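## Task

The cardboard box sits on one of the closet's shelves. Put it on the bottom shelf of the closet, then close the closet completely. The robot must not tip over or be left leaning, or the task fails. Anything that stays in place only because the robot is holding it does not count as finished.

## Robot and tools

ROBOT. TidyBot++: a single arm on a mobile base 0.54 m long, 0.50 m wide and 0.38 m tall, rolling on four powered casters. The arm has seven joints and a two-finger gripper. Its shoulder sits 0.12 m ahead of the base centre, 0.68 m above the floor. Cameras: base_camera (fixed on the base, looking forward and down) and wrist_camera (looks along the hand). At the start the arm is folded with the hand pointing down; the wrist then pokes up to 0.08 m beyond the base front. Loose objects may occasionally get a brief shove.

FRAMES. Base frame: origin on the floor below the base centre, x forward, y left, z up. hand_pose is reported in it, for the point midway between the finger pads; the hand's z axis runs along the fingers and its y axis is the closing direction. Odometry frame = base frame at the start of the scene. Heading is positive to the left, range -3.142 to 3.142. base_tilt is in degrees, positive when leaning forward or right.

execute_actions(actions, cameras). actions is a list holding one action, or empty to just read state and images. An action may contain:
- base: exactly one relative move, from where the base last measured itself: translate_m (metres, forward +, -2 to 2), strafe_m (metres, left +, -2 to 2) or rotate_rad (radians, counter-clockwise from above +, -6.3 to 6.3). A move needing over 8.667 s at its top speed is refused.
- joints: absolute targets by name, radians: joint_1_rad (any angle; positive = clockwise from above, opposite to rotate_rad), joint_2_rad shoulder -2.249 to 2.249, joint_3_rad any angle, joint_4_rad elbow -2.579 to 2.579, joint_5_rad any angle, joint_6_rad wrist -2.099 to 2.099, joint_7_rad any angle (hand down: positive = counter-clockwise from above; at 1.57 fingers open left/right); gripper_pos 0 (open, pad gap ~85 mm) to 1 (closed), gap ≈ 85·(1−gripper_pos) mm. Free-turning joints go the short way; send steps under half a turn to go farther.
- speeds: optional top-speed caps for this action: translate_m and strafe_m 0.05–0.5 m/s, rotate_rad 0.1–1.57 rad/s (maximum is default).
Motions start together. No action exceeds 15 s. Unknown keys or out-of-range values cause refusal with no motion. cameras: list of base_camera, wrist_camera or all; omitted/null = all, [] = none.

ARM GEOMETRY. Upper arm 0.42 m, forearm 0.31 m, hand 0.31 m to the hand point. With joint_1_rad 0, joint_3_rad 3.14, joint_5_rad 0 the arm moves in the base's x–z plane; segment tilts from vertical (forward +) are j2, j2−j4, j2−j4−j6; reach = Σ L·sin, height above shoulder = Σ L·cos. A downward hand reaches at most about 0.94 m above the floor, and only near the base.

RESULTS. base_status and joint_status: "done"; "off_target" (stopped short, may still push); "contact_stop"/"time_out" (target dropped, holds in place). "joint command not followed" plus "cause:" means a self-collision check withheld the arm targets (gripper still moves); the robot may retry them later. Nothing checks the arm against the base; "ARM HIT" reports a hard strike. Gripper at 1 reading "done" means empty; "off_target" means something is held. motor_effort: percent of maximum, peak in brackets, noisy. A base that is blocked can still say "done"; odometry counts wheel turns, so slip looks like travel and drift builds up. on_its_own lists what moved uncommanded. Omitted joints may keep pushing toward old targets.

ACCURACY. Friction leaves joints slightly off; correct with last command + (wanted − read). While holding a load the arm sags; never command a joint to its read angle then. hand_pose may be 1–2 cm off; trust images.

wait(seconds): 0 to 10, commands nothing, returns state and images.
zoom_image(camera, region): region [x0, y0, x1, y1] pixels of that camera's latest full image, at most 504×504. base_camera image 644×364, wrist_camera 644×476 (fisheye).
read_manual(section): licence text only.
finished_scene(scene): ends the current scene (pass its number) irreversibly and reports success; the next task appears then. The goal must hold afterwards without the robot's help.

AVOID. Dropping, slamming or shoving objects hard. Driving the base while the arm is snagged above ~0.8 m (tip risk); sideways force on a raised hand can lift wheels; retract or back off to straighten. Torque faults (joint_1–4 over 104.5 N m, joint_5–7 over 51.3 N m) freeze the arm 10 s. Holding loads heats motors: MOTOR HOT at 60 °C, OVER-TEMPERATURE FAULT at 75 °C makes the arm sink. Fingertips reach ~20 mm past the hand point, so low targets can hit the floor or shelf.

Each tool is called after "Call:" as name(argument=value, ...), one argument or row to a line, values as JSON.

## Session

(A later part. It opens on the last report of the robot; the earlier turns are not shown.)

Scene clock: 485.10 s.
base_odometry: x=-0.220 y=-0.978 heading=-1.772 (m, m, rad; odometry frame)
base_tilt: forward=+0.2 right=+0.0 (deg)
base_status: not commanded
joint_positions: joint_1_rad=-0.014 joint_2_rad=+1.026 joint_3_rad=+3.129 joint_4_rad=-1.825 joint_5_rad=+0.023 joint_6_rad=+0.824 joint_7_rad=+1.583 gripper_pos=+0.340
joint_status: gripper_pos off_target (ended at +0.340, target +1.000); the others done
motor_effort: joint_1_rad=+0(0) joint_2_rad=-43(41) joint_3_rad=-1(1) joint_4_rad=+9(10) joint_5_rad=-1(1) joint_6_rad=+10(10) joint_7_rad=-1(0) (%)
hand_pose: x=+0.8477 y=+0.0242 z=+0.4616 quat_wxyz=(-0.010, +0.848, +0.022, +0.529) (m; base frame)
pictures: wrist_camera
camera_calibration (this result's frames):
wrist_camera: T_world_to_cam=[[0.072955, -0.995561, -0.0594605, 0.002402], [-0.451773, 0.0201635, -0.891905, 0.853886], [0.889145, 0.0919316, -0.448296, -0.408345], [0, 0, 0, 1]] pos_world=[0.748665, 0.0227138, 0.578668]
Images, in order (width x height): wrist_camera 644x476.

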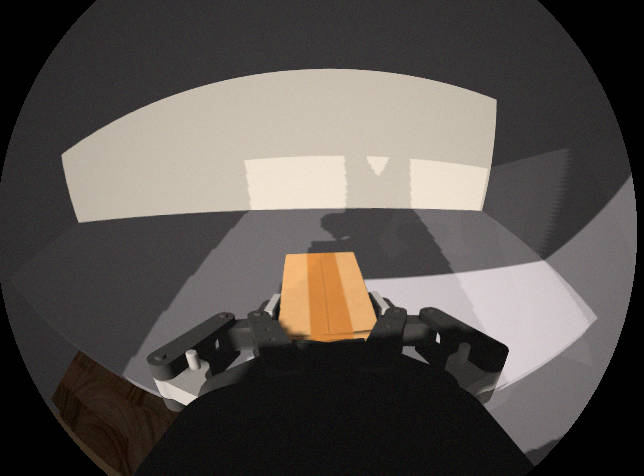

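Call:
execute_actions(
  actions=[
    {"joints":{"joint_2_rad":1.06,"gripper_pos":1}},
  ],
  cameras=["wrist_camera"],
)

Scene clock: 490.07 s.
base_odometry: x=-0.220 y=-0.978 heading=-1.772 (m, m, rad; odometry frame)
base_tilt: forward=+0.2 right=+0.0 (deg)
base_status: not commanded
joint_positions: joint_1_rad=-0.014 joint_2_rad=+1.047 joint_3_rad=+3.129 joint_4_rad=-1.825 joint_5_rad=+0.023 joint_6_rad=+0.831 joint_7_rad=+1.583 gripper_pos=+0.340
joint_status: gripper_pos off_target (ended at +0.340, target +1.000); the others done
motor_effort: joint_1_rad=+0(1) joint_2_rad=-40(43) joint_3_rad=-1(1) joint_4_rad=+8(9) joint_5_rad=-1(1) joint_6_rad=+8(10) joint_7_rad=-1(0) (%)
hand_pose: x=+0.8440 y=+0.0241 z=+0.4484 quat_wxyz=(-0.010, +0.852, +0.022, +0.523) (m; base frame)
pictures: wrist_camera
camera_calibration (this result's frames):
wrist_camera: T_world_to_cam=[[0.0720947, -0.995563, -0.0604646, 0.00303332], [-0.464044, 0.0201808, -0.885582, 0.847955], [0.882874, 0.091904, -0.46053, -0.400143], [0, 0, 0, 1]] pos_world=[0.746545, 0.0226822, 0.56684]
Images, in order (width x height): wrist_camera 644x476.

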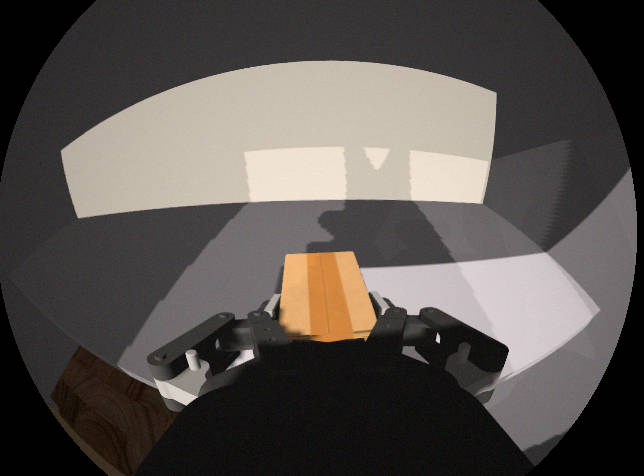

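Call:
execute_actions(
  actions=[
    {"joints":{"gripper_pos":0}},
  ],
  cameras=["wrist_camera"],
)

Call:
execute_actions(
  actions=[
    {"base":{"translate_m":-0.1},"speeds":{"translate_m":0.1}},
  ],
  cameras=["wrist_camera"],
)

Scene clock: 493.97 s.
base_odometry: x=-0.220 y=-0.978 heading=-1.772 (m, m, rad; odometry frame)
base_tilt: forward=+0.3 right=+0.0 (deg)
base_status: not commanded
joint_positions: joint_1_rad=-0.014 joint_2_rad=+1.047 joint_3_rad=+3.129 joint_4_rad=-1.825 joint_5_rad=+0.023 joint_6_rad=+0.831 joint_7_rad=+1.583 gripper_pos=+0.000
joint_status: all done
motor_effort: joint_1_rad=+0(0) joint_2_rad=-41(42) joint_3_rad=-1(1) joint_4_rad=+8(9) joint_5_rad=-1(0) joint_6_rad=+9(9) joint_7_rad=-1(1) (%)
hand_pose: x=+0.8440 y=+0.0241 z=+0.4484 quat_wxyz=(-0.010, +0.852, +0.022, +0.523) (m; base frame)
pictures: wrist_camera
camera_calibration (this result's frames):
wrist_camera: T_world_to_cam=[[0.0720945, -0.995563, -0.0604645, 0.00303324], [-0.464047, 0.0201805, -0.885581, 0.847954], [0.882872, 0.0919039, -0.460533, -0.40014], [0, 0, 0, 1]] pos_world=[0.746545, 0.0226821, 0.566837]
Images, in order (width x height): wrist_camera 644x476.

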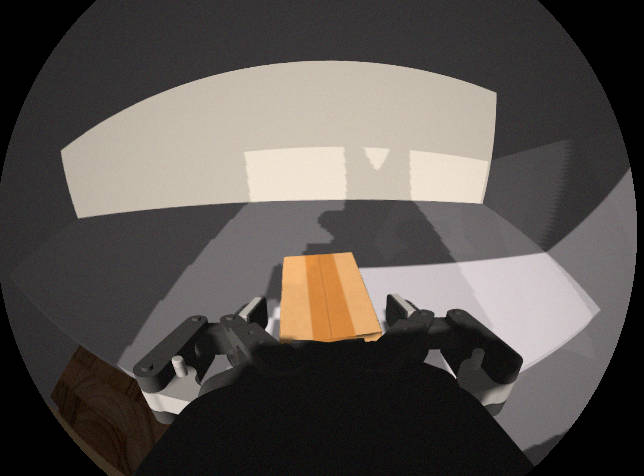

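Scene clock: 495.53 s.
base_odometry: x=-0.200 y=-0.880 heading=-1.773 (m, m, rad; odometry frame)
base_tilt: forward=+0.2 right=+0.0 (deg)
base_status: done
joint_positions: joint_1_rad=-0.014 joint_2_rad=+1.047 joint_3_rad=+3.129 joint_4_rad=-1.825 joint_5_rad=+0.023 joint_6_rad=+0.831 joint_7_rad=+1.583 gripper_pos=+0.000
joint_status: not commanded
motor_effort: joint_1_rad=+1(2) joint_2_rad=-40(42) joint_3_rad=+0(1) joint_4_rad=+9(10) joint_5_rad=-1(0) joint_6_rad=+8(9) joint_7_rad=+0(0) (%)
hand_pose: x=+0.8440 y=+0.0239 z=+0.4485 quat_wxyz=(-0.010, +0.852, +0.022, +0.523) (m; base frame)
pictures: wrist_camera
camera_calibration (this result's frames):
wrist_camera: T_world_to_cam=[[0.0717512, -0.995589, -0.060457, 0.00306307], [-0.463799, 0.0203588, -0.885706, 0.847887], [0.88303, 0.0915904, -0.460292, -0.400354], [0, 0, 0, 1]] pos_world=[0.746554, 0.0224562, 0.566884]
Images, in order (width x height): wrist_camera 644x476.

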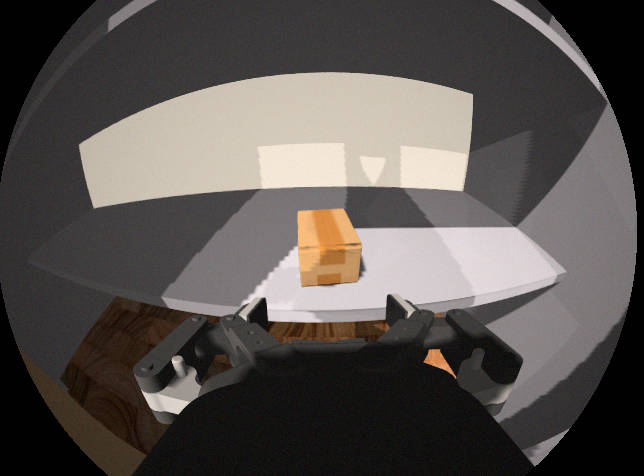

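Call:
execute_actions(
  actions=[
    {"joints":{"gripper_pos":1}},
  ],
  cameras=[],
)

Call:
execute_actions(
  actions=[
    {"base":{"translate_m":0.11},"speeds":{"translate_m":0.1}},
  ],
  cameras=["wrist_camera"],
)

Scene clock: 503.07 s.
base_odometry: x=-0.200 y=-0.880 heading=-1.773 (m, m, rad; odometry frame)
base_tilt: forward=+0.2 right=+0.0 (deg)
base_status: not commanded
joint_positions: joint_1_rad=-0.014 joint_2_rad=+1.047 joint_3_rad=+3.129 joint_4_rad=-1.825 joint_5_rad=+0.023 joint_6_rad=+0.831 joint_7_rad=+1.583 gripper_pos=+0.999
joint_status: all done
motor_effort: joint_1_rad=+0(0) joint_2_rad=-40(40) joint_3_rad=-1(0) joint_4_rad=+8(9) joint_5_rad=-1(0) joint_6_rad=+9(9) joint_7_rad=+0(1) (%)
hand_pose: x=+0.8440 y=+0.0239 z=+0.4485 quat_wxyz=(-0.010, +0.852, +0.022, +0.523) (m; base frame)
pictures: none
No camera images: the call's "cameras" was empty. Leave "cameras" out to get every camera's image.

Scene clock: 504.73 s.
base_odometry: x=-0.222 y=-0.988 heading=-1.772 (m, m, rad; odometry frame)
base_tilt: forward=+0.2 right=+0.1 (deg)
base_status: done
joint_positions: joint_1_rad=-0.013 joint_2_rad=+1.047 joint_3_rad=+3.129 joint_4_rad=-1.825 joint_5_rad=+0.023 joint_6_rad=+0.832 joint_7_rad=+1.583 gripper_pos=+0.999
joint_status: not commanded
motor_effort: joint_1_rad=+1(2) joint_2_rad=-41(42) joint_3_rad=-1(1) joint_4_rad=+9(10) joint_5_rad=+0(0) joint_6_rad=+9(9) joint_7_rad=+0(0) (%)
hand_pose: x=+0.8441 y=+0.0233 z=+0.4486 quat_wxyz=(-0.010, +0.852, +0.021, +0.523) (m; base frame)
pictures: wrist_camera
camera_calibration (this result's frames):
wrist_camera: T_world_to_cam=[[0.0709708, -0.995645, -0.0604515, 0.00314781], [-0.463603, 0.020736, -0.8858, 0.847834], [0.883196, 0.0908915, -0.460113, -0.400517], [0, 0, 0, 1]] pos_world=[0.74657, 0.021957, 0.566919]
Images, in order (width x height): wrist_camera 644x476.

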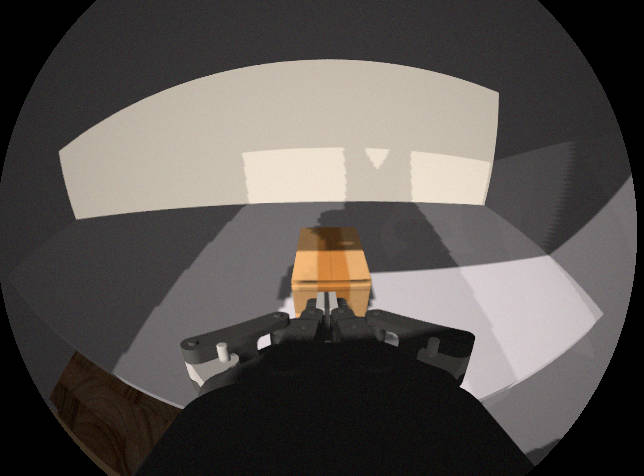

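Call:
execute_actions(
  actions=[
    {"base":{"translate_m":-0.42},"speeds":{"translate_m":0.3}},
  ],
  cameras=[],
)

Call:
execute_actions(
  actions=[
    {"base":{"strafe_m":0.28},"joints":{"joint_1_rad":0.04,"joint_2_rad":-0.035,"joint_3_rad":3.14,"joint_4_rad":-1.70,"joint_6_rad":0.09,"joint_7_rad":3.14,"gripper_pos":1},"speeds":{"strafe_m":0.2}},
  ],
)

Scene clock: 514.30 s.
base_odometry: x=-0.138 y=-0.576 heading=-1.772 (m, m, rad; odometry frame)
base_tilt: forward=+0.2 right=+0.0 (deg)
base_status: done
joint_positions: joint_1_rad=-0.008 joint_2_rad=+1.047 joint_3_rad=+3.129 joint_4_rad=-1.826 joint_5_rad=+0.023 joint_6_rad=+0.832 joint_7_rad=+1.583 gripper_pos=+0.999
joint_status: not commanded
motor_effort: joint_1_rad=+0(4) joint_2_rad=-41(42) joint_3_rad=+0(3) joint_4_rad=+9(11) joint_5_rad=-1(0) joint_6_rad=+9(9) joint_7_rad=+0(1) (%)
hand_pose: x=+0.8441 y=+0.0197 z=+0.4486 quat_wxyz=(-0.009, +0.852, +0.019, +0.523) (m; base frame)
pictures: none
No camera images: the call's "cameras" was empty. Leave "cameras" out to get every camera's image.

Scene clock: 516.73 s.
base_odometry: x=+0.136 y=-0.632 heading=-1.772 (m, m, rad; odometry frame)
base_tilt: forward=+0.3 right=+0.0 (deg)
base_status: done
joint_positions: joint_1_rad=+0.025 joint_2_rad=-0.028 joint_3_rad=+3.129 joint_4_rad=-1.719 joint_5_rad=+0.023 joint_6_rad=+0.132 joint_7_rad=+3.108 gripper_pos=+0.999
joint_status: all done
motor_effort: joint_1_rad=+0(3) joint_2_rad=-20(44) joint_3_rad=+1(2) joint_4_rad=+21(21) joint_5_rad=-1(0) joint_6_rad=+10(10) joint_7_rad=-1(1) (%)
hand_pose: x=+0.7303 y=-0.0051 z=+1.0682 quat_wxyz=(+0.502, +0.502, +0.492, +0.503) (m; base frame)
pictures: base_camera, wrist_camera
camera_calibration (this result's frames):
wrist_camera: T_world_to_cam=[[0.0396887, -0.0592894, 0.997452, -1.08203], [-0.0199272, -0.998086, -0.0585342, 0.131618], [0.999013, -0.0175532, -0.0407942, -0.545433], [0, 0, 0, 1]] pos_world=[0.590462, 0.0576388, 1.06472]
Images, in order (width x height): base_camera 644x364, wrist_camera 644x476.

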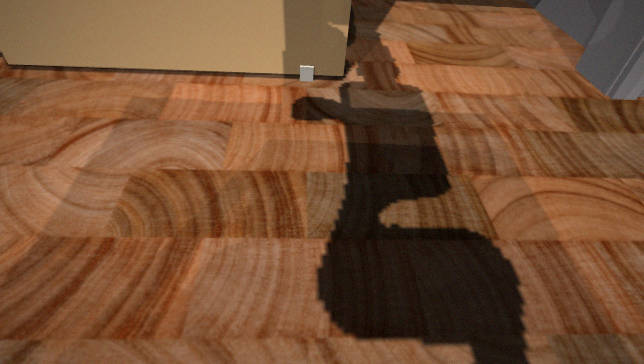

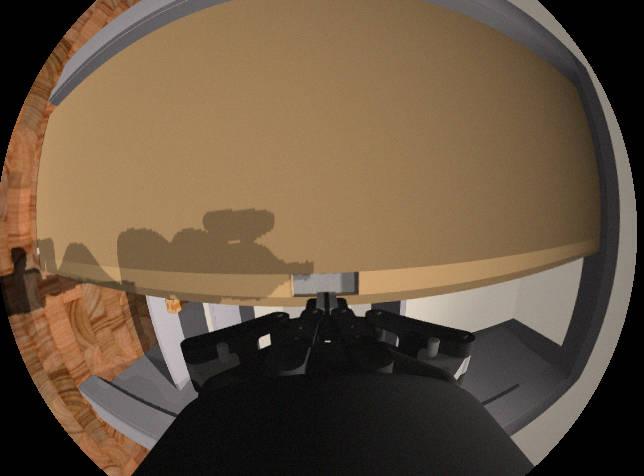

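Call:
execute_actions(
  actions=[
    {"base":{"strafe_m":-0.018},"speeds":{"strafe_m":0.05},"joints":{"joint_7_rad":3.16}},
  ],
  cameras=[],
)

Call:
execute_actions(
  actions=[
    {"base":{"translate_m":0.11},"speeds":{"translate_m":0.12}},
  ],
  cameras=["wrist_camera"],
)

Scene clock: 523.00 s.
base_odometry: x=+0.119 y=-0.628 heading=-1.772 (m, m, rad; odometry frame)
base_tilt: forward=+0.2 right=+0.0 (deg)
base_status: done
joint_positions: joint_1_rad=+0.029 joint_2_rad=-0.028 joint_3_rad=+3.130 joint_4_rad=-1.719 joint_5_rad=+0.023 joint_6_rad=+0.131 joint_7_rad=+3.127 gripper_pos=+0.999
joint_status: all done
motor_effort: joint_1_rad=+0(3) joint_2_rad=-20(21) joint_3_rad=+1(3) joint_4_rad=+20(21) joint_5_rad=-1(0) joint_6_rad=+10(10) joint_7_rad=-1(1) (%)
hand_pose: x=+0.7303 y=-0.0077 z=+1.0681 quat_wxyz=(+0.508, +0.499, +0.496, +0.497) (m; base frame)
pictures: none
No camera images: the call's "cameras" was empty. Leave "cameras" out to get every camera's image.

Scene clock: 524.53 s.
base_odometry: x=+0.097 y=-0.736 heading=-1.772 (m, m, rad; odometry frame)
base_tilt: forward=+0.3 right=+0.0 (deg)
base_status: done
joint_positions: joint_1_rad=+0.029 joint_2_rad=-0.030 joint_3_rad=+3.130 joint_4_rad=-1.719 joint_5_rad=+0.023 joint_6_rad=+0.130 joint_7_rad=+3.127 gripper_pos=+0.999
joint_status: not commanded
motor_effort: joint_1_rad=+0(1) joint_2_rad=-20(24) joint_3_rad=+1(1) joint_4_rad=+21(22) joint_5_rad=-1(1) joint_6_rad=+10(10) joint_7_rad=-1(1) (%)
hand_pose: x=+0.7296 y=-0.0077 z=+1.0690 quat_wxyz=(+0.508, +0.498, +0.496, +0.497) (m; base frame)
pictures: wrist_camera
camera_calibration (this result's frames):
wrist_camera: T_world_to_cam=[[0.0392048, -0.0404998, 0.99841, -1.08354], [-0.0243003, -0.998921, -0.0395663, 0.112039], [0.998936, -0.0227105, -0.0401467, -0.545445], [0, 0, 0, 1]] pos_world=[0.590067, 0.0556478, 1.06435]
Images, in order (width x height): wrist_camera 644x476.

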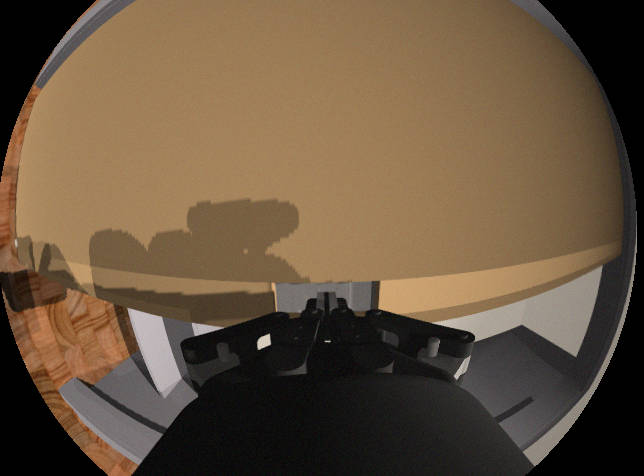

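Call:
execute_actions(
  actions=[
    {"base":{"strafe_m":-0.009},"speeds":{"strafe_m":0.05}},
  ],
  cameras=[],
)

Call:
execute_actions(
  actions=[
    {"base":{"translate_m":0.028},"speeds":{"translate_m":0.05}},
  ],
  cameras=["wrist_camera"],
)

Scene clock: 532.17 s.
base_odometry: x=+0.088 y=-0.735 heading=-1.772 (m, m, rad; odometry frame)
base_tilt: forward=+0.2 right=+0.0 (deg)
base_status: done
joint_positions: joint_1_rad=+0.031 joint_2_rad=-0.030 joint_3_rad=+3.131 joint_4_rad=-1.719 joint_5_rad=+0.023 joint_6_rad=+0.130 joint_7_rad=+3.127 gripper_pos=+0.999
joint_status: not commanded
motor_effort: joint_1_rad=+0(2) joint_2_rad=-19(22) joint_3_rad=+0(3) joint_4_rad=+20(21) joint_5_rad=+0(1) joint_6_rad=+9(10) joint_7_rad=-1(1) (%)
hand_pose: x=+0.7296 y=-0.0103 z=+1.0690 quat_wxyz=(+0.509, +0.500, +0.495, +0.496) (m; base frame)
pictures: none
No camera images: the call's "cameras" was empty. Leave "cameras" out to get every camera's image.

Scene clock: 533.20 s.
base_odometry: x=+0.082 y=-0.762 heading=-1.772 (m, m, rad; odometry frame)
base_tilt: forward=+0.3 right=+0.0 (deg)
base_status: done
joint_positions: joint_1_rad=+0.030 joint_2_rad=-0.034 joint_3_rad=+3.130 joint_4_rad=-1.718 joint_5_rad=+0.023 joint_6_rad=+0.128 joint_7_rad=+3.127 gripper_pos=+0.999
joint_status: not commanded
motor_effort: joint_1_rad=+2(5) joint_2_rad=-20(24) joint_3_rad=+2(6) joint_4_rad=+21(22) joint_5_rad=-1(1) joint_6_rad=+10(10) joint_7_rad=-1(1) (%)
hand_pose: x=+0.7283 y=-0.0085 z=+1.0711 quat_wxyz=(+0.509, +0.498, +0.495, +0.498) (m; base frame)
pictures: wrist_camera
camera_calibration (this result's frames):
wrist_camera: T_world_to_cam=[[0.036898, -0.0404744, 0.998499, -1.08399], [-0.0256745, -0.998888, -0.0395414, 0.112222], [0.998989, -0.0241769, -0.0378961, -0.546495], [0, 0, 0, 1]] pos_world=[0.588821, 0.055011, 1.06609]
Images, in order (width x height): wrist_camera 644x476.

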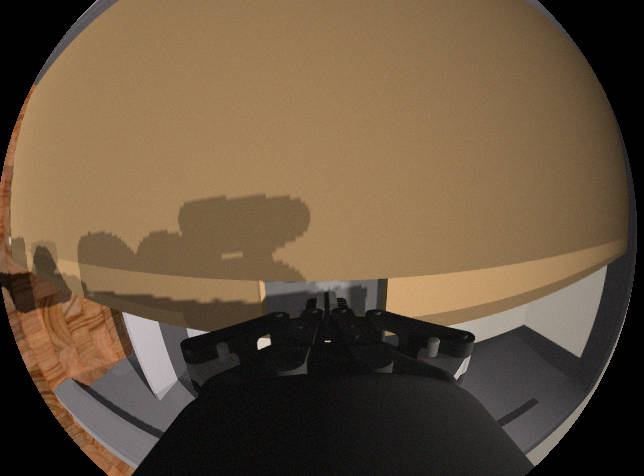

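Call:
zoom_image(
  camera="wrist_camera",
  region=[250, 260, 410, 360],
)

Region (250, 260, 410, 360) of wrist_camera's 644x476 image, scaled by 3.150; it fills the top 315 rows of this view, and the rest is white.

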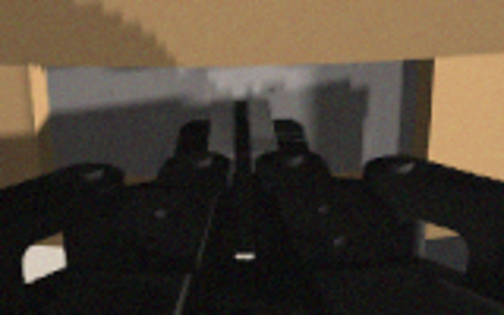

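Call:
execute_actions(
  actions=[
    {"base":{"strafe_m":0.004},"speeds":{"strafe_m":0.05}},
  ],
  cameras=[],
)

Call:
execute_actions(
  actions=[
    {"base":{"translate_m":0.008},"speeds":{"translate_m":0.05}},
  ],
  cameras=["wrist_camera"],
)

Scene clock: 541.03 s.
base_odometry: x=+0.086 y=-0.763 heading=-1.772 (m, m, rad; odometry frame)
base_tilt: forward=+0.2 right=-0.1 (deg)
base_status: done
joint_positions: joint_1_rad=+0.031 joint_2_rad=-0.034 joint_3_rad=+3.130 joint_4_rad=-1.718 joint_5_rad=+0.023 joint_6_rad=+0.128 joint_7_rad=+3.127 gripper_pos=+0.999
joint_status: not commanded
motor_effort: joint_1_rad=+1(4) joint_2_rad=-20(22) joint_3_rad=+1(4) joint_4_rad=+21(22) joint_5_rad=-1(1) joint_6_rad=+10(10) joint_7_rad=+0(1) (%)
hand_pose: x=+0.7283 y=-0.0095 z=+1.0711 quat_wxyz=(+0.510, +0.499, +0.494, +0.497) (m; base frame)
pictures: none
No camera images: the call's "cameras" was empty. Leave "cameras" out to get every camera's image.

Scene clock: 541.73 s.
base_odometry: x=+0.085 y=-0.771 heading=-1.772 (m, m, rad; odometry frame)
base_tilt: forward=+0.2 right=+0.0 (deg)
base_status: done
joint_positions: joint_1_rad=+0.032 joint_2_rad=-0.046 joint_3_rad=+3.131 joint_4_rad=-1.719 joint_5_rad=+0.023 joint_6_rad=+0.112 joint_7_rad=+3.127 gripper_pos=+0.999
joint_status: not commanded
motor_effort: joint_1_rad=+2(2) joint_2_rad=-19(21) joint_3_rad=+2(2) joint_4_rad=+24(27) joint_5_rad=-1(1) joint_6_rad=+12(14) joint_7_rad=-1(1) (%)
hand_pose: x=+0.7234 y=-0.0102 z=+1.0733 quat_wxyz=(+0.509, +0.500, +0.495, +0.496) (m; base frame)
pictures: wrist_camera
camera_calibration (this result's frames):
wrist_camera: T_world_to_cam=[[0.0406943, -0.0405292, 0.998349, -1.08869], [-0.028975, -0.998805, -0.0393667, 0.112718], [0.998751, -0.0273252, -0.0418199, -0.537224], [0, 0, 0, 1]] pos_world=[0.584123, 0.05378, 1.06886]
Images, in order (width x height): wrist_camera 644x476.

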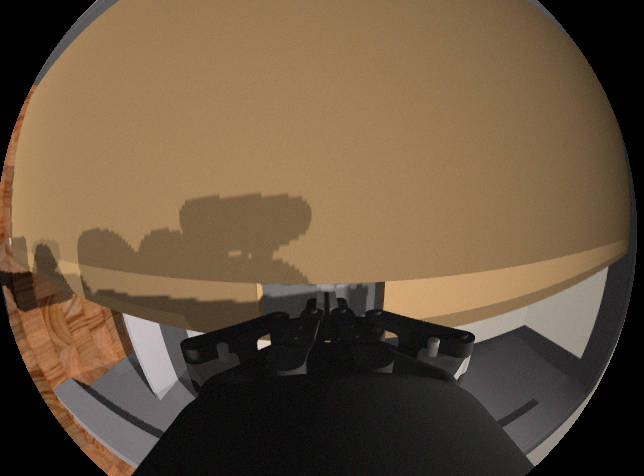

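Call:
execute_actions(
  actions=[
    {"base":{"strafe_m":-0.15},"speeds":{"strafe_m":0.1}},
  ],
  cameras=["wrist_camera"],
)

Scene clock: 546.67 s.
base_odometry: x=-0.063 y=-0.741 heading=-1.772 (m, m, rad; odometry frame)
base_tilt: forward=+0.2 right=+0.0 (deg)
base_status: done
joint_positions: joint_1_rad=+0.019 joint_2_rad=-0.046 joint_3_rad=+3.117 joint_4_rad=-1.717 joint_5_rad=+0.023 joint_6_rad=+0.112 joint_7_rad=+3.127 gripper_pos=+0.999
joint_status: not commanded
motor_effort: joint_1_rad=+2(9) joint_2_rad=-19(21) joint_3_rad=+2(10) joint_4_rad=+21(24) joint_5_rad=-2(2) joint_6_rad=+10(13) joint_7_rad=-1(1) (%)
hand_pose: x=+0.7235 y=+0.0057 z=+1.0743 quat_wxyz=(+0.503, +0.493, +0.501, +0.503) (m; base frame)
pictures: wrist_camera
camera_calibration (this result's frames):
wrist_camera: T_world_to_cam=[[0.0402219, -0.0388679, 0.998435, -1.08875], [-0.0031007, -0.999243, -0.0387744, 0.109244], [0.999186, -0.00153627, -0.040312, -0.53892], [0, 0, 0, 1]] pos_world=[0.582612, 0.0660166, 1.06955]
Images, in order (width x height): wrist_camera 644x476.

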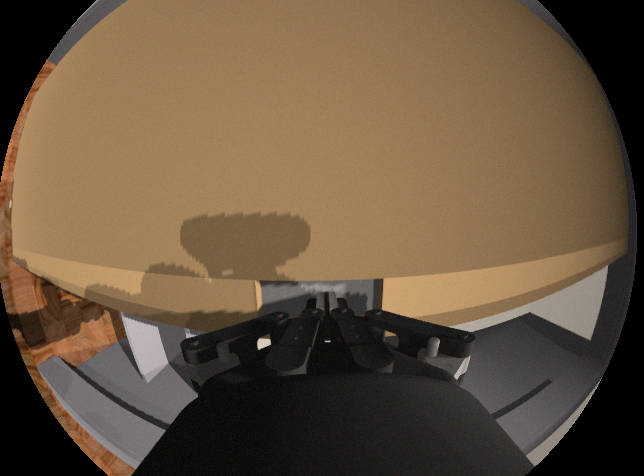

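Door moves with the fingers. Keep contact and continue.

Call:
execute_actions(
  actions=[
    {"base":{"translate_m":0.008},"speeds":{"translate_m":0.05}},
  ],
  cameras=[],
)

Call:
execute_actions(
  actions=[
    {"base":{"strafe_m":-0.2},"speeds":{"strafe_m":0.1}},
  ],
  cameras=["wrist_camera"],
)

Scene clock: 551.57 s.
base_odometry: x=-0.064 y=-0.749 heading=-1.772 (m, m, rad; odometry frame)
base_tilt: forward=+0.3 right=-0.1 (deg)
base_status: done
joint_positions: joint_1_rad=+0.019 joint_2_rad=-0.058 joint_3_rad=+3.117 joint_4_rad=-1.723 joint_5_rad=+0.023 joint_6_rad=+0.106 joint_7_rad=+3.127 gripper_pos=+0.999
joint_status: not commanded
motor_effort: joint_1_rad=+4(5) joint_2_rad=-15(20) joint_3_rad=+4(6) joint_4_rad=+25(28) joint_5_rad=-1(1) joint_6_rad=+13(15) joint_7_rad=+0(1) (%)
hand_pose: x=+0.7187 y=+0.0058 z=+1.0759 quat_wxyz=(+0.503, +0.493, +0.501, +0.503) (m; base frame)
pictures: none
No camera images: the call's "cameras" was empty. Leave "cameras" out to get every camera's image.

Scene clock: 554.23 s.
base_odometry: x=-0.260 y=-0.709 heading=-1.772 (m, m, rad; odometry frame)
base_tilt: forward=+0.2 right=+0.0 (deg)
base_status: done
joint_positions: joint_1_rad=+0.017 joint_2_rad=-0.055 joint_3_rad=+3.116 joint_4_rad=-1.720 joint_5_rad=+0.023 joint_6_rad=+0.106 joint_7_rad=+3.127 gripper_pos=+0.999
joint_status: not commanded
motor_effort: joint_1_rad=+2(10) joint_2_rad=-19(20) joint_3_rad=+2(11) joint_4_rad=+21(25) joint_5_rad=-1(2) joint_6_rad=+9(12) joint_7_rad=-1(1) (%)
hand_pose: x=+0.7198 y=+0.0079 z=+1.0761 quat_wxyz=(+0.503, +0.492, +0.502, +0.503) (m; base frame)
pictures: wrist_camera
camera_calibration (this result's frames):
wrist_camera: T_world_to_cam=[[0.0399732, -0.0384011, 0.998463, -1.09015], [0.000327864, -0.999261, -0.0384449, 0.108678], [0.999201, 0.00186413, -0.0399311, -0.535625], [0, 0, 0, 1]] pos_world=[0.578738, 0.0677326, 1.07127]
Images, in order (width x height): wrist_camera 644x476.

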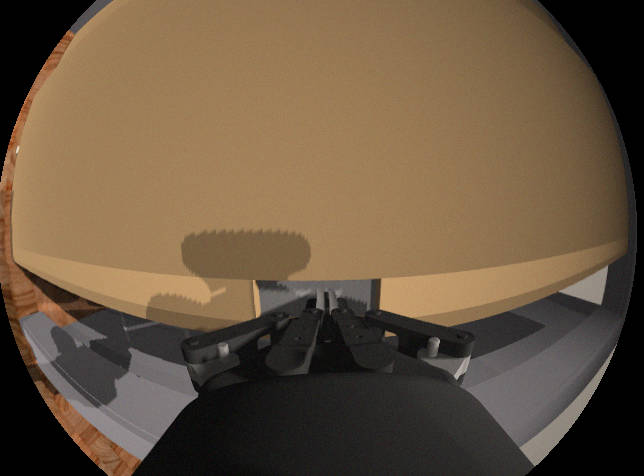

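Call:
execute_actions(
  actions=[
    {"base":{"translate_m":0.008},"speeds":{"translate_m":0.05}},
  ],
  cameras=[],
)

Call:
execute_actions(
  actions=[
    {"base":{"strafe_m":-0.17},"speeds":{"strafe_m":0.1}},
  ],
  cameras=["wrist_camera"],
)

Scene clock: 557.70 s.
base_odometry: x=-0.262 y=-0.717 heading=-1.772 (m, m, rad; odometry frame)
base_tilt: forward=+0.2 right=+0.1 (deg)
base_status: done
joint_positions: joint_1_rad=+0.017 joint_2_rad=-0.067 joint_3_rad=+3.116 joint_4_rad=-1.728 joint_5_rad=+0.023 joint_6_rad=+0.102 joint_7_rad=+3.127 gripper_pos=+0.999
joint_status: not commanded
motor_effort: joint_1_rad=+4(5) joint_2_rad=-13(20) joint_3_rad=+5(6) joint_4_rad=+25(29) joint_5_rad=-2(1) joint_6_rad=+12(15) joint_7_rad=-1(0) (%)
hand_pose: x=+0.7148 y=+0.0079 z=+1.0768 quat_wxyz=(+0.502, +0.492, +0.502, +0.503) (m; base frame)
pictures: none
No camera images: the call's "cameras" was empty. Leave "cameras" out to get every camera's image.

Scene clock: 560.07 s.
base_odometry: x=-0.428 y=-0.683 heading=-1.771 (m, m, rad; odometry frame)
base_tilt: forward=+0.3 right=+0.0 (deg)
base_status: done
joint_positions: joint_1_rad=+0.015 joint_2_rad=-0.061 joint_3_rad=+3.113 joint_4_rad=-1.722 joint_5_rad=+0.023 joint_6_rad=+0.102 joint_7_rad=+3.127 gripper_pos=+0.999
joint_status: not commanded
motor_effort: joint_1_rad=+3(10) joint_2_rad=-16(18) joint_3_rad=+3(12) joint_4_rad=+23(25) joint_5_rad=-1(2) joint_6_rad=+11(12) joint_7_rad=-1(1) (%)
hand_pose: x=+0.7172 y=+0.0109 z=+1.0768 quat_wxyz=(+0.501, +0.491, +0.503, +0.504) (m; base frame)
pictures: wrist_camera
camera_calibration (this result's frames):
wrist_camera: T_world_to_cam=[[0.0409197, -0.0378455, 0.998445, -1.09138], [0.00508531, -0.999262, -0.0380848, 0.107918], [0.999149, 0.00663583, -0.040697, -0.532166], [0, 0, 0, 1]] pos_world=[0.575823, 0.0700658, 1.07213]
Images, in order (width x height): wrist_camera 644x476.

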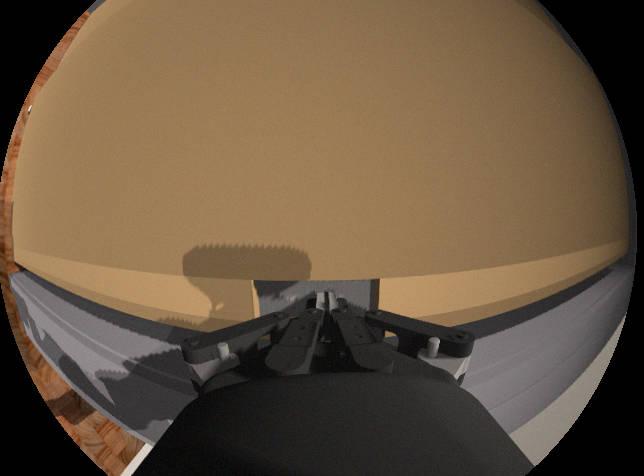

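Call:
execute_actions(
  actions=[
    {"base":{"strafe_m":-0.05},"speeds":{"strafe_m":0.06}},
  ],
  cameras=["wrist_camera"],
)

Scene clock: 564.13 s.
base_odometry: x=-0.477 y=-0.673 heading=-1.771 (m, m, rad; odometry frame)
base_tilt: forward=+0.2 right=+0.0 (deg)
base_status: done
joint_positions: joint_1_rad=+0.010 joint_2_rad=-0.060 joint_3_rad=+3.107 joint_4_rad=-1.721 joint_5_rad=+0.023 joint_6_rad=+0.102 joint_7_rad=+3.127 gripper_pos=+0.999
joint_status: not commanded
motor_effort: joint_1_rad=+4(10) joint_2_rad=-16(18) joint_3_rad=+4(11) joint_4_rad=+21(24) joint_5_rad=-1(2) joint_6_rad=+10(12) joint_7_rad=-1(1) (%)
hand_pose: x=+0.7177 y=+0.0174 z=+1.0769 quat_wxyz=(+0.499, +0.488, +0.506, +0.507) (m; base frame)
pictures: wrist_camera
camera_calibration (this result's frames):
wrist_camera: T_world_to_cam=[[0.0412972, -0.0371346, 0.998457, -1.09149], [0.0158186, -0.99916, -0.037815, 0.106465], [0.999022, 0.0173558, -0.0406751, -0.532779], [0, 0, 0, 1]] pos_world=[0.575649, 0.0750906, 1.07216]
Images, in order (width x height): wrist_camera 644x476.

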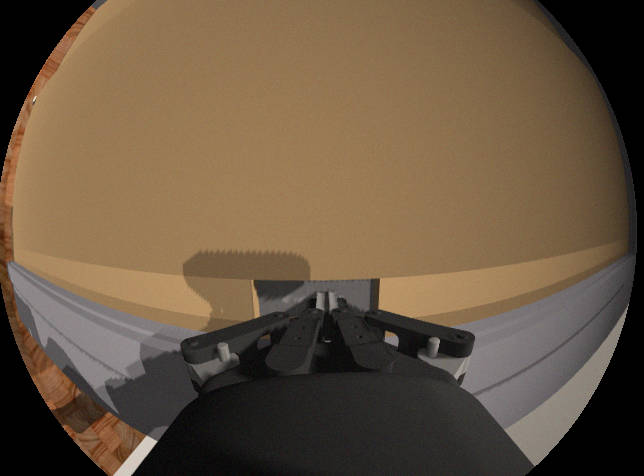

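Call:
execute_actions(
  actions=[
    {"base":{"strafe_m":-0.03},"speeds":{"strafe_m":0.05}},
  ],
  cameras=["wrist_camera"],
)

Scene clock: 567.60 s.
base_odometry: x=-0.507 y=-0.667 heading=-1.771 (m, m, rad; odometry frame)
base_tilt: forward=+0.2 right=+0.0 (deg)
base_status: done
joint_positions: joint_1_rad=-0.013 joint_2_rad=-0.057 joint_3_rad=+3.085 joint_4_rad=-1.719 joint_5_rad=+0.023 joint_6_rad=+0.102 joint_7_rad=+3.127 gripper_pos=+0.999
joint_status: not commanded
motor_effort: joint_1_rad=+10(13) joint_2_rad=-17(19) joint_3_rad=+11(14) joint_4_rad=+21(22) joint_5_rad=-2(2) joint_6_rad=+9(11) joint_7_rad=-1(1) (%)
hand_pose: x=+0.7169 y=+0.0450 z=+1.0769 quat_wxyz=(+0.487, +0.476, +0.517, +0.518) (m; base frame)
pictures: wrist_camera
camera_calibration (this result's frames):
wrist_camera: T_world_to_cam=[[0.0428462, -0.0340183, 0.998502, -1.09177], [0.0608529, -0.997476, -0.0365946, 0.100293], [0.997227, 0.0623297, -0.0406679, -0.533208], [0, 0, 0, 1]] pos_world=[0.572404, 0.0961344, 1.07212]
Images, in order (width x height): wrist_camera 644x476.

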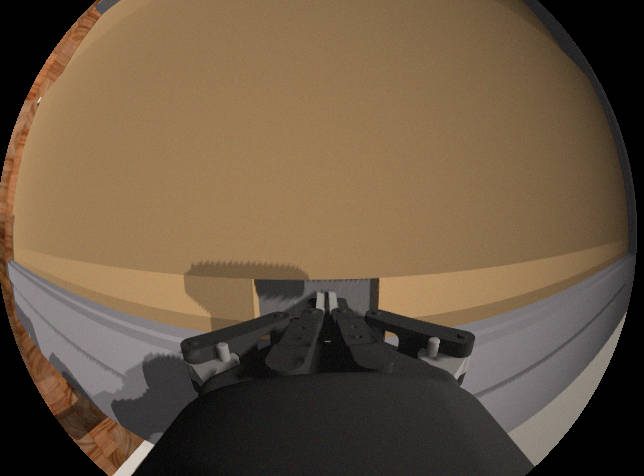

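Call:
execute_actions(
  actions=[
    {"base":{"strafe_m":0.045},"speeds":{"strafe_m":0.05}},
  ],
  cameras=[],
)

Call:
execute_actions(
  actions=[
    {"base":{"translate_m":-0.1},"speeds":{"translate_m":0.1}},
  ],
  cameras=[],
)

Call:
execute_actions(
  actions=[
    {"base":{"translate_m":-0.7},"joints":{"joint_7_rad":1.57,"joint_1_rad":-0.1}},
  ],
)

Scene clock: 572.77 s.
base_odometry: x=-0.462 y=-0.676 heading=-1.771 (m, m, rad; odometry frame)
base_tilt: forward=+0.2 right=+0.0 (deg)
base_status: done
joint_positions: joint_1_rad=+0.023 joint_2_rad=-0.060 joint_3_rad=+3.119 joint_4_rad=-1.720 joint_5_rad=+0.023 joint_6_rad=+0.099 joint_7_rad=+3.127 gripper_pos=+0.999
joint_status: not commanded
motor_effort: joint_1_rad=+3(10) joint_2_rad=-12(18) joint_3_rad=+4(11) joint_4_rad=+27(27) joint_5_rad=-1(2) joint_6_rad=+14(15) joint_7_rad=+0(1) (%)
hand_pose: x=+0.7180 y=+0.0022 z=+1.0769 quat_wxyz=(+0.504, +0.495, +0.500, +0.501) (m; base frame)
pictures: none
No camera images: the call's "cameras" was empty. Leave "cameras" out to get every camera's image.

Scene clock: 574.33 s.
base_odometry: x=-0.443 y=-0.578 heading=-1.771 (m, m, rad; odometry frame)
base_tilt: forward=+0.2 right=+0.0 (deg)
base_status: done
joint_positions: joint_1_rad=+0.026 joint_2_rad=-0.035 joint_3_rad=+3.125 joint_4_rad=-1.702 joint_5_rad=+0.023 joint_6_rad=+0.099 joint_7_rad=+3.127 gripper_pos=+0.999
joint_status: not commanded
motor_effort: joint_1_rad=+1(3) joint_2_rad=-20(22) joint_3_rad=+1(4) joint_4_rad=+21(26) joint_5_rad=-1(1) joint_6_rad=+9(13) joint_7_rad=-1(1) (%)
hand_pose: x=+0.7282 y=-0.0037 z=+1.0733 quat_wxyz=(+0.505, +0.499, +0.499, +0.497) (m; base frame)
pictures: none
No camera images: the call's "cameras" was empty. Leave "cameras" out to get every camera's image.

Scene clock: 577.10 s.
base_odometry: x=-0.304 y=+0.108 heading=-1.771 (m, m, rad; odometry frame)
base_tilt: forward=+0.3 right=+0.0 (deg)
base_status: done
joint_positions: joint_1_rad=-0.087 joint_2_rad=-0.035 joint_3_rad=+3.125 joint_4_rad=-1.702 joint_5_rad=+0.023 joint_6_rad=+0.099 joint_7_rad=+1.583 gripper_pos=+0.999
joint_status: all done
motor_effort: joint_1_rad=+0(1) joint_2_rad=-21(23) joint_3_rad=+1(2) joint_4_rad=+21(22) joint_5_rad=-1(1) joint_6_rad=+10(10) joint_7_rad=-1(1) (%)
hand_pose: x=+0.7247 y=+0.0651 z=+1.0733 quat_wxyz=(-0.025, +0.704, +0.050, +0.708) (m; base frame)
pictures: base_camera, wrist_camera
camera_calibration (this result's frames):
wrist_camera: T_world_to_cam=[[0.156447, -0.987606, -0.012631, -0.022844], [-0.00896896, 0.0113674, -0.999895, 1.13865], [0.987646, 0.156544, -0.0070794, -0.577658], [0, 0, 0, 1]] pos_world=[0.584308, 0.0549246, 1.13415]
Images, in order (width x height): base_camera 644x364, wrist_camera 644x476.

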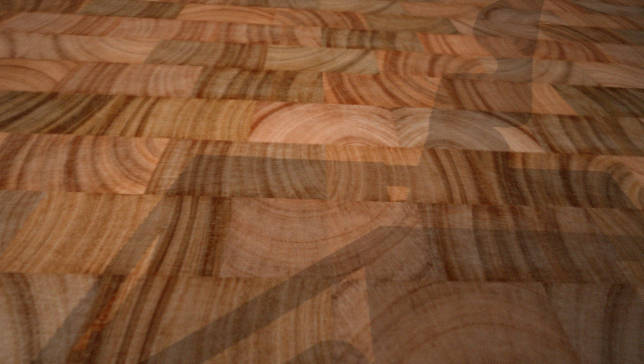

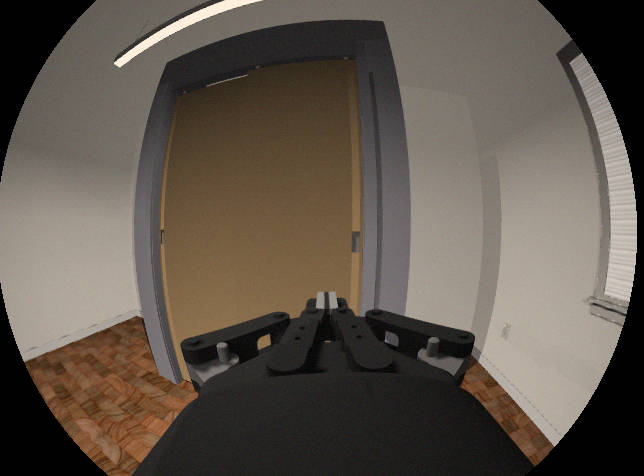

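Call:
zoom_image(
  camera="wrist_camera",
  region=[130, 30, 420, 330],
)

Region (130, 30, 420, 330) of wrist_camera's 644x476 image, scaled by 1.680; it fills the left 487 columns of this view, and the rest is white.

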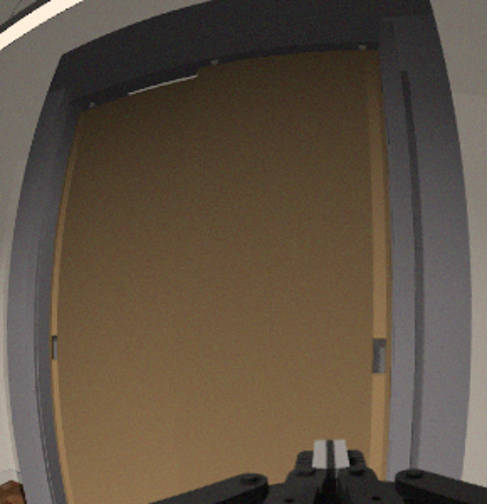

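Call:
zoom_image(
  camera="wrist_camera",
  region=[135, 180, 195, 290],
)

Region (135, 180, 195, 290) of wrist_camera's 644x476 image, scaled by 4.582; it fills the left 275 columns of this view, and the rest is white.

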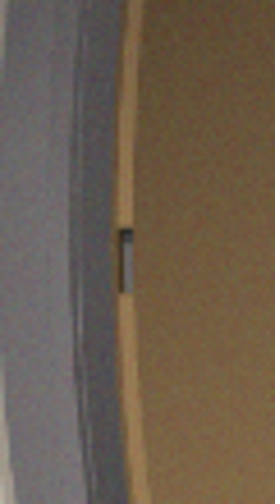

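The left door sits flush with the jamb and shows no gap, so both doors are shut.

Call:
finished_scene(
  scene=2,
)

The scene is finished: the task was done.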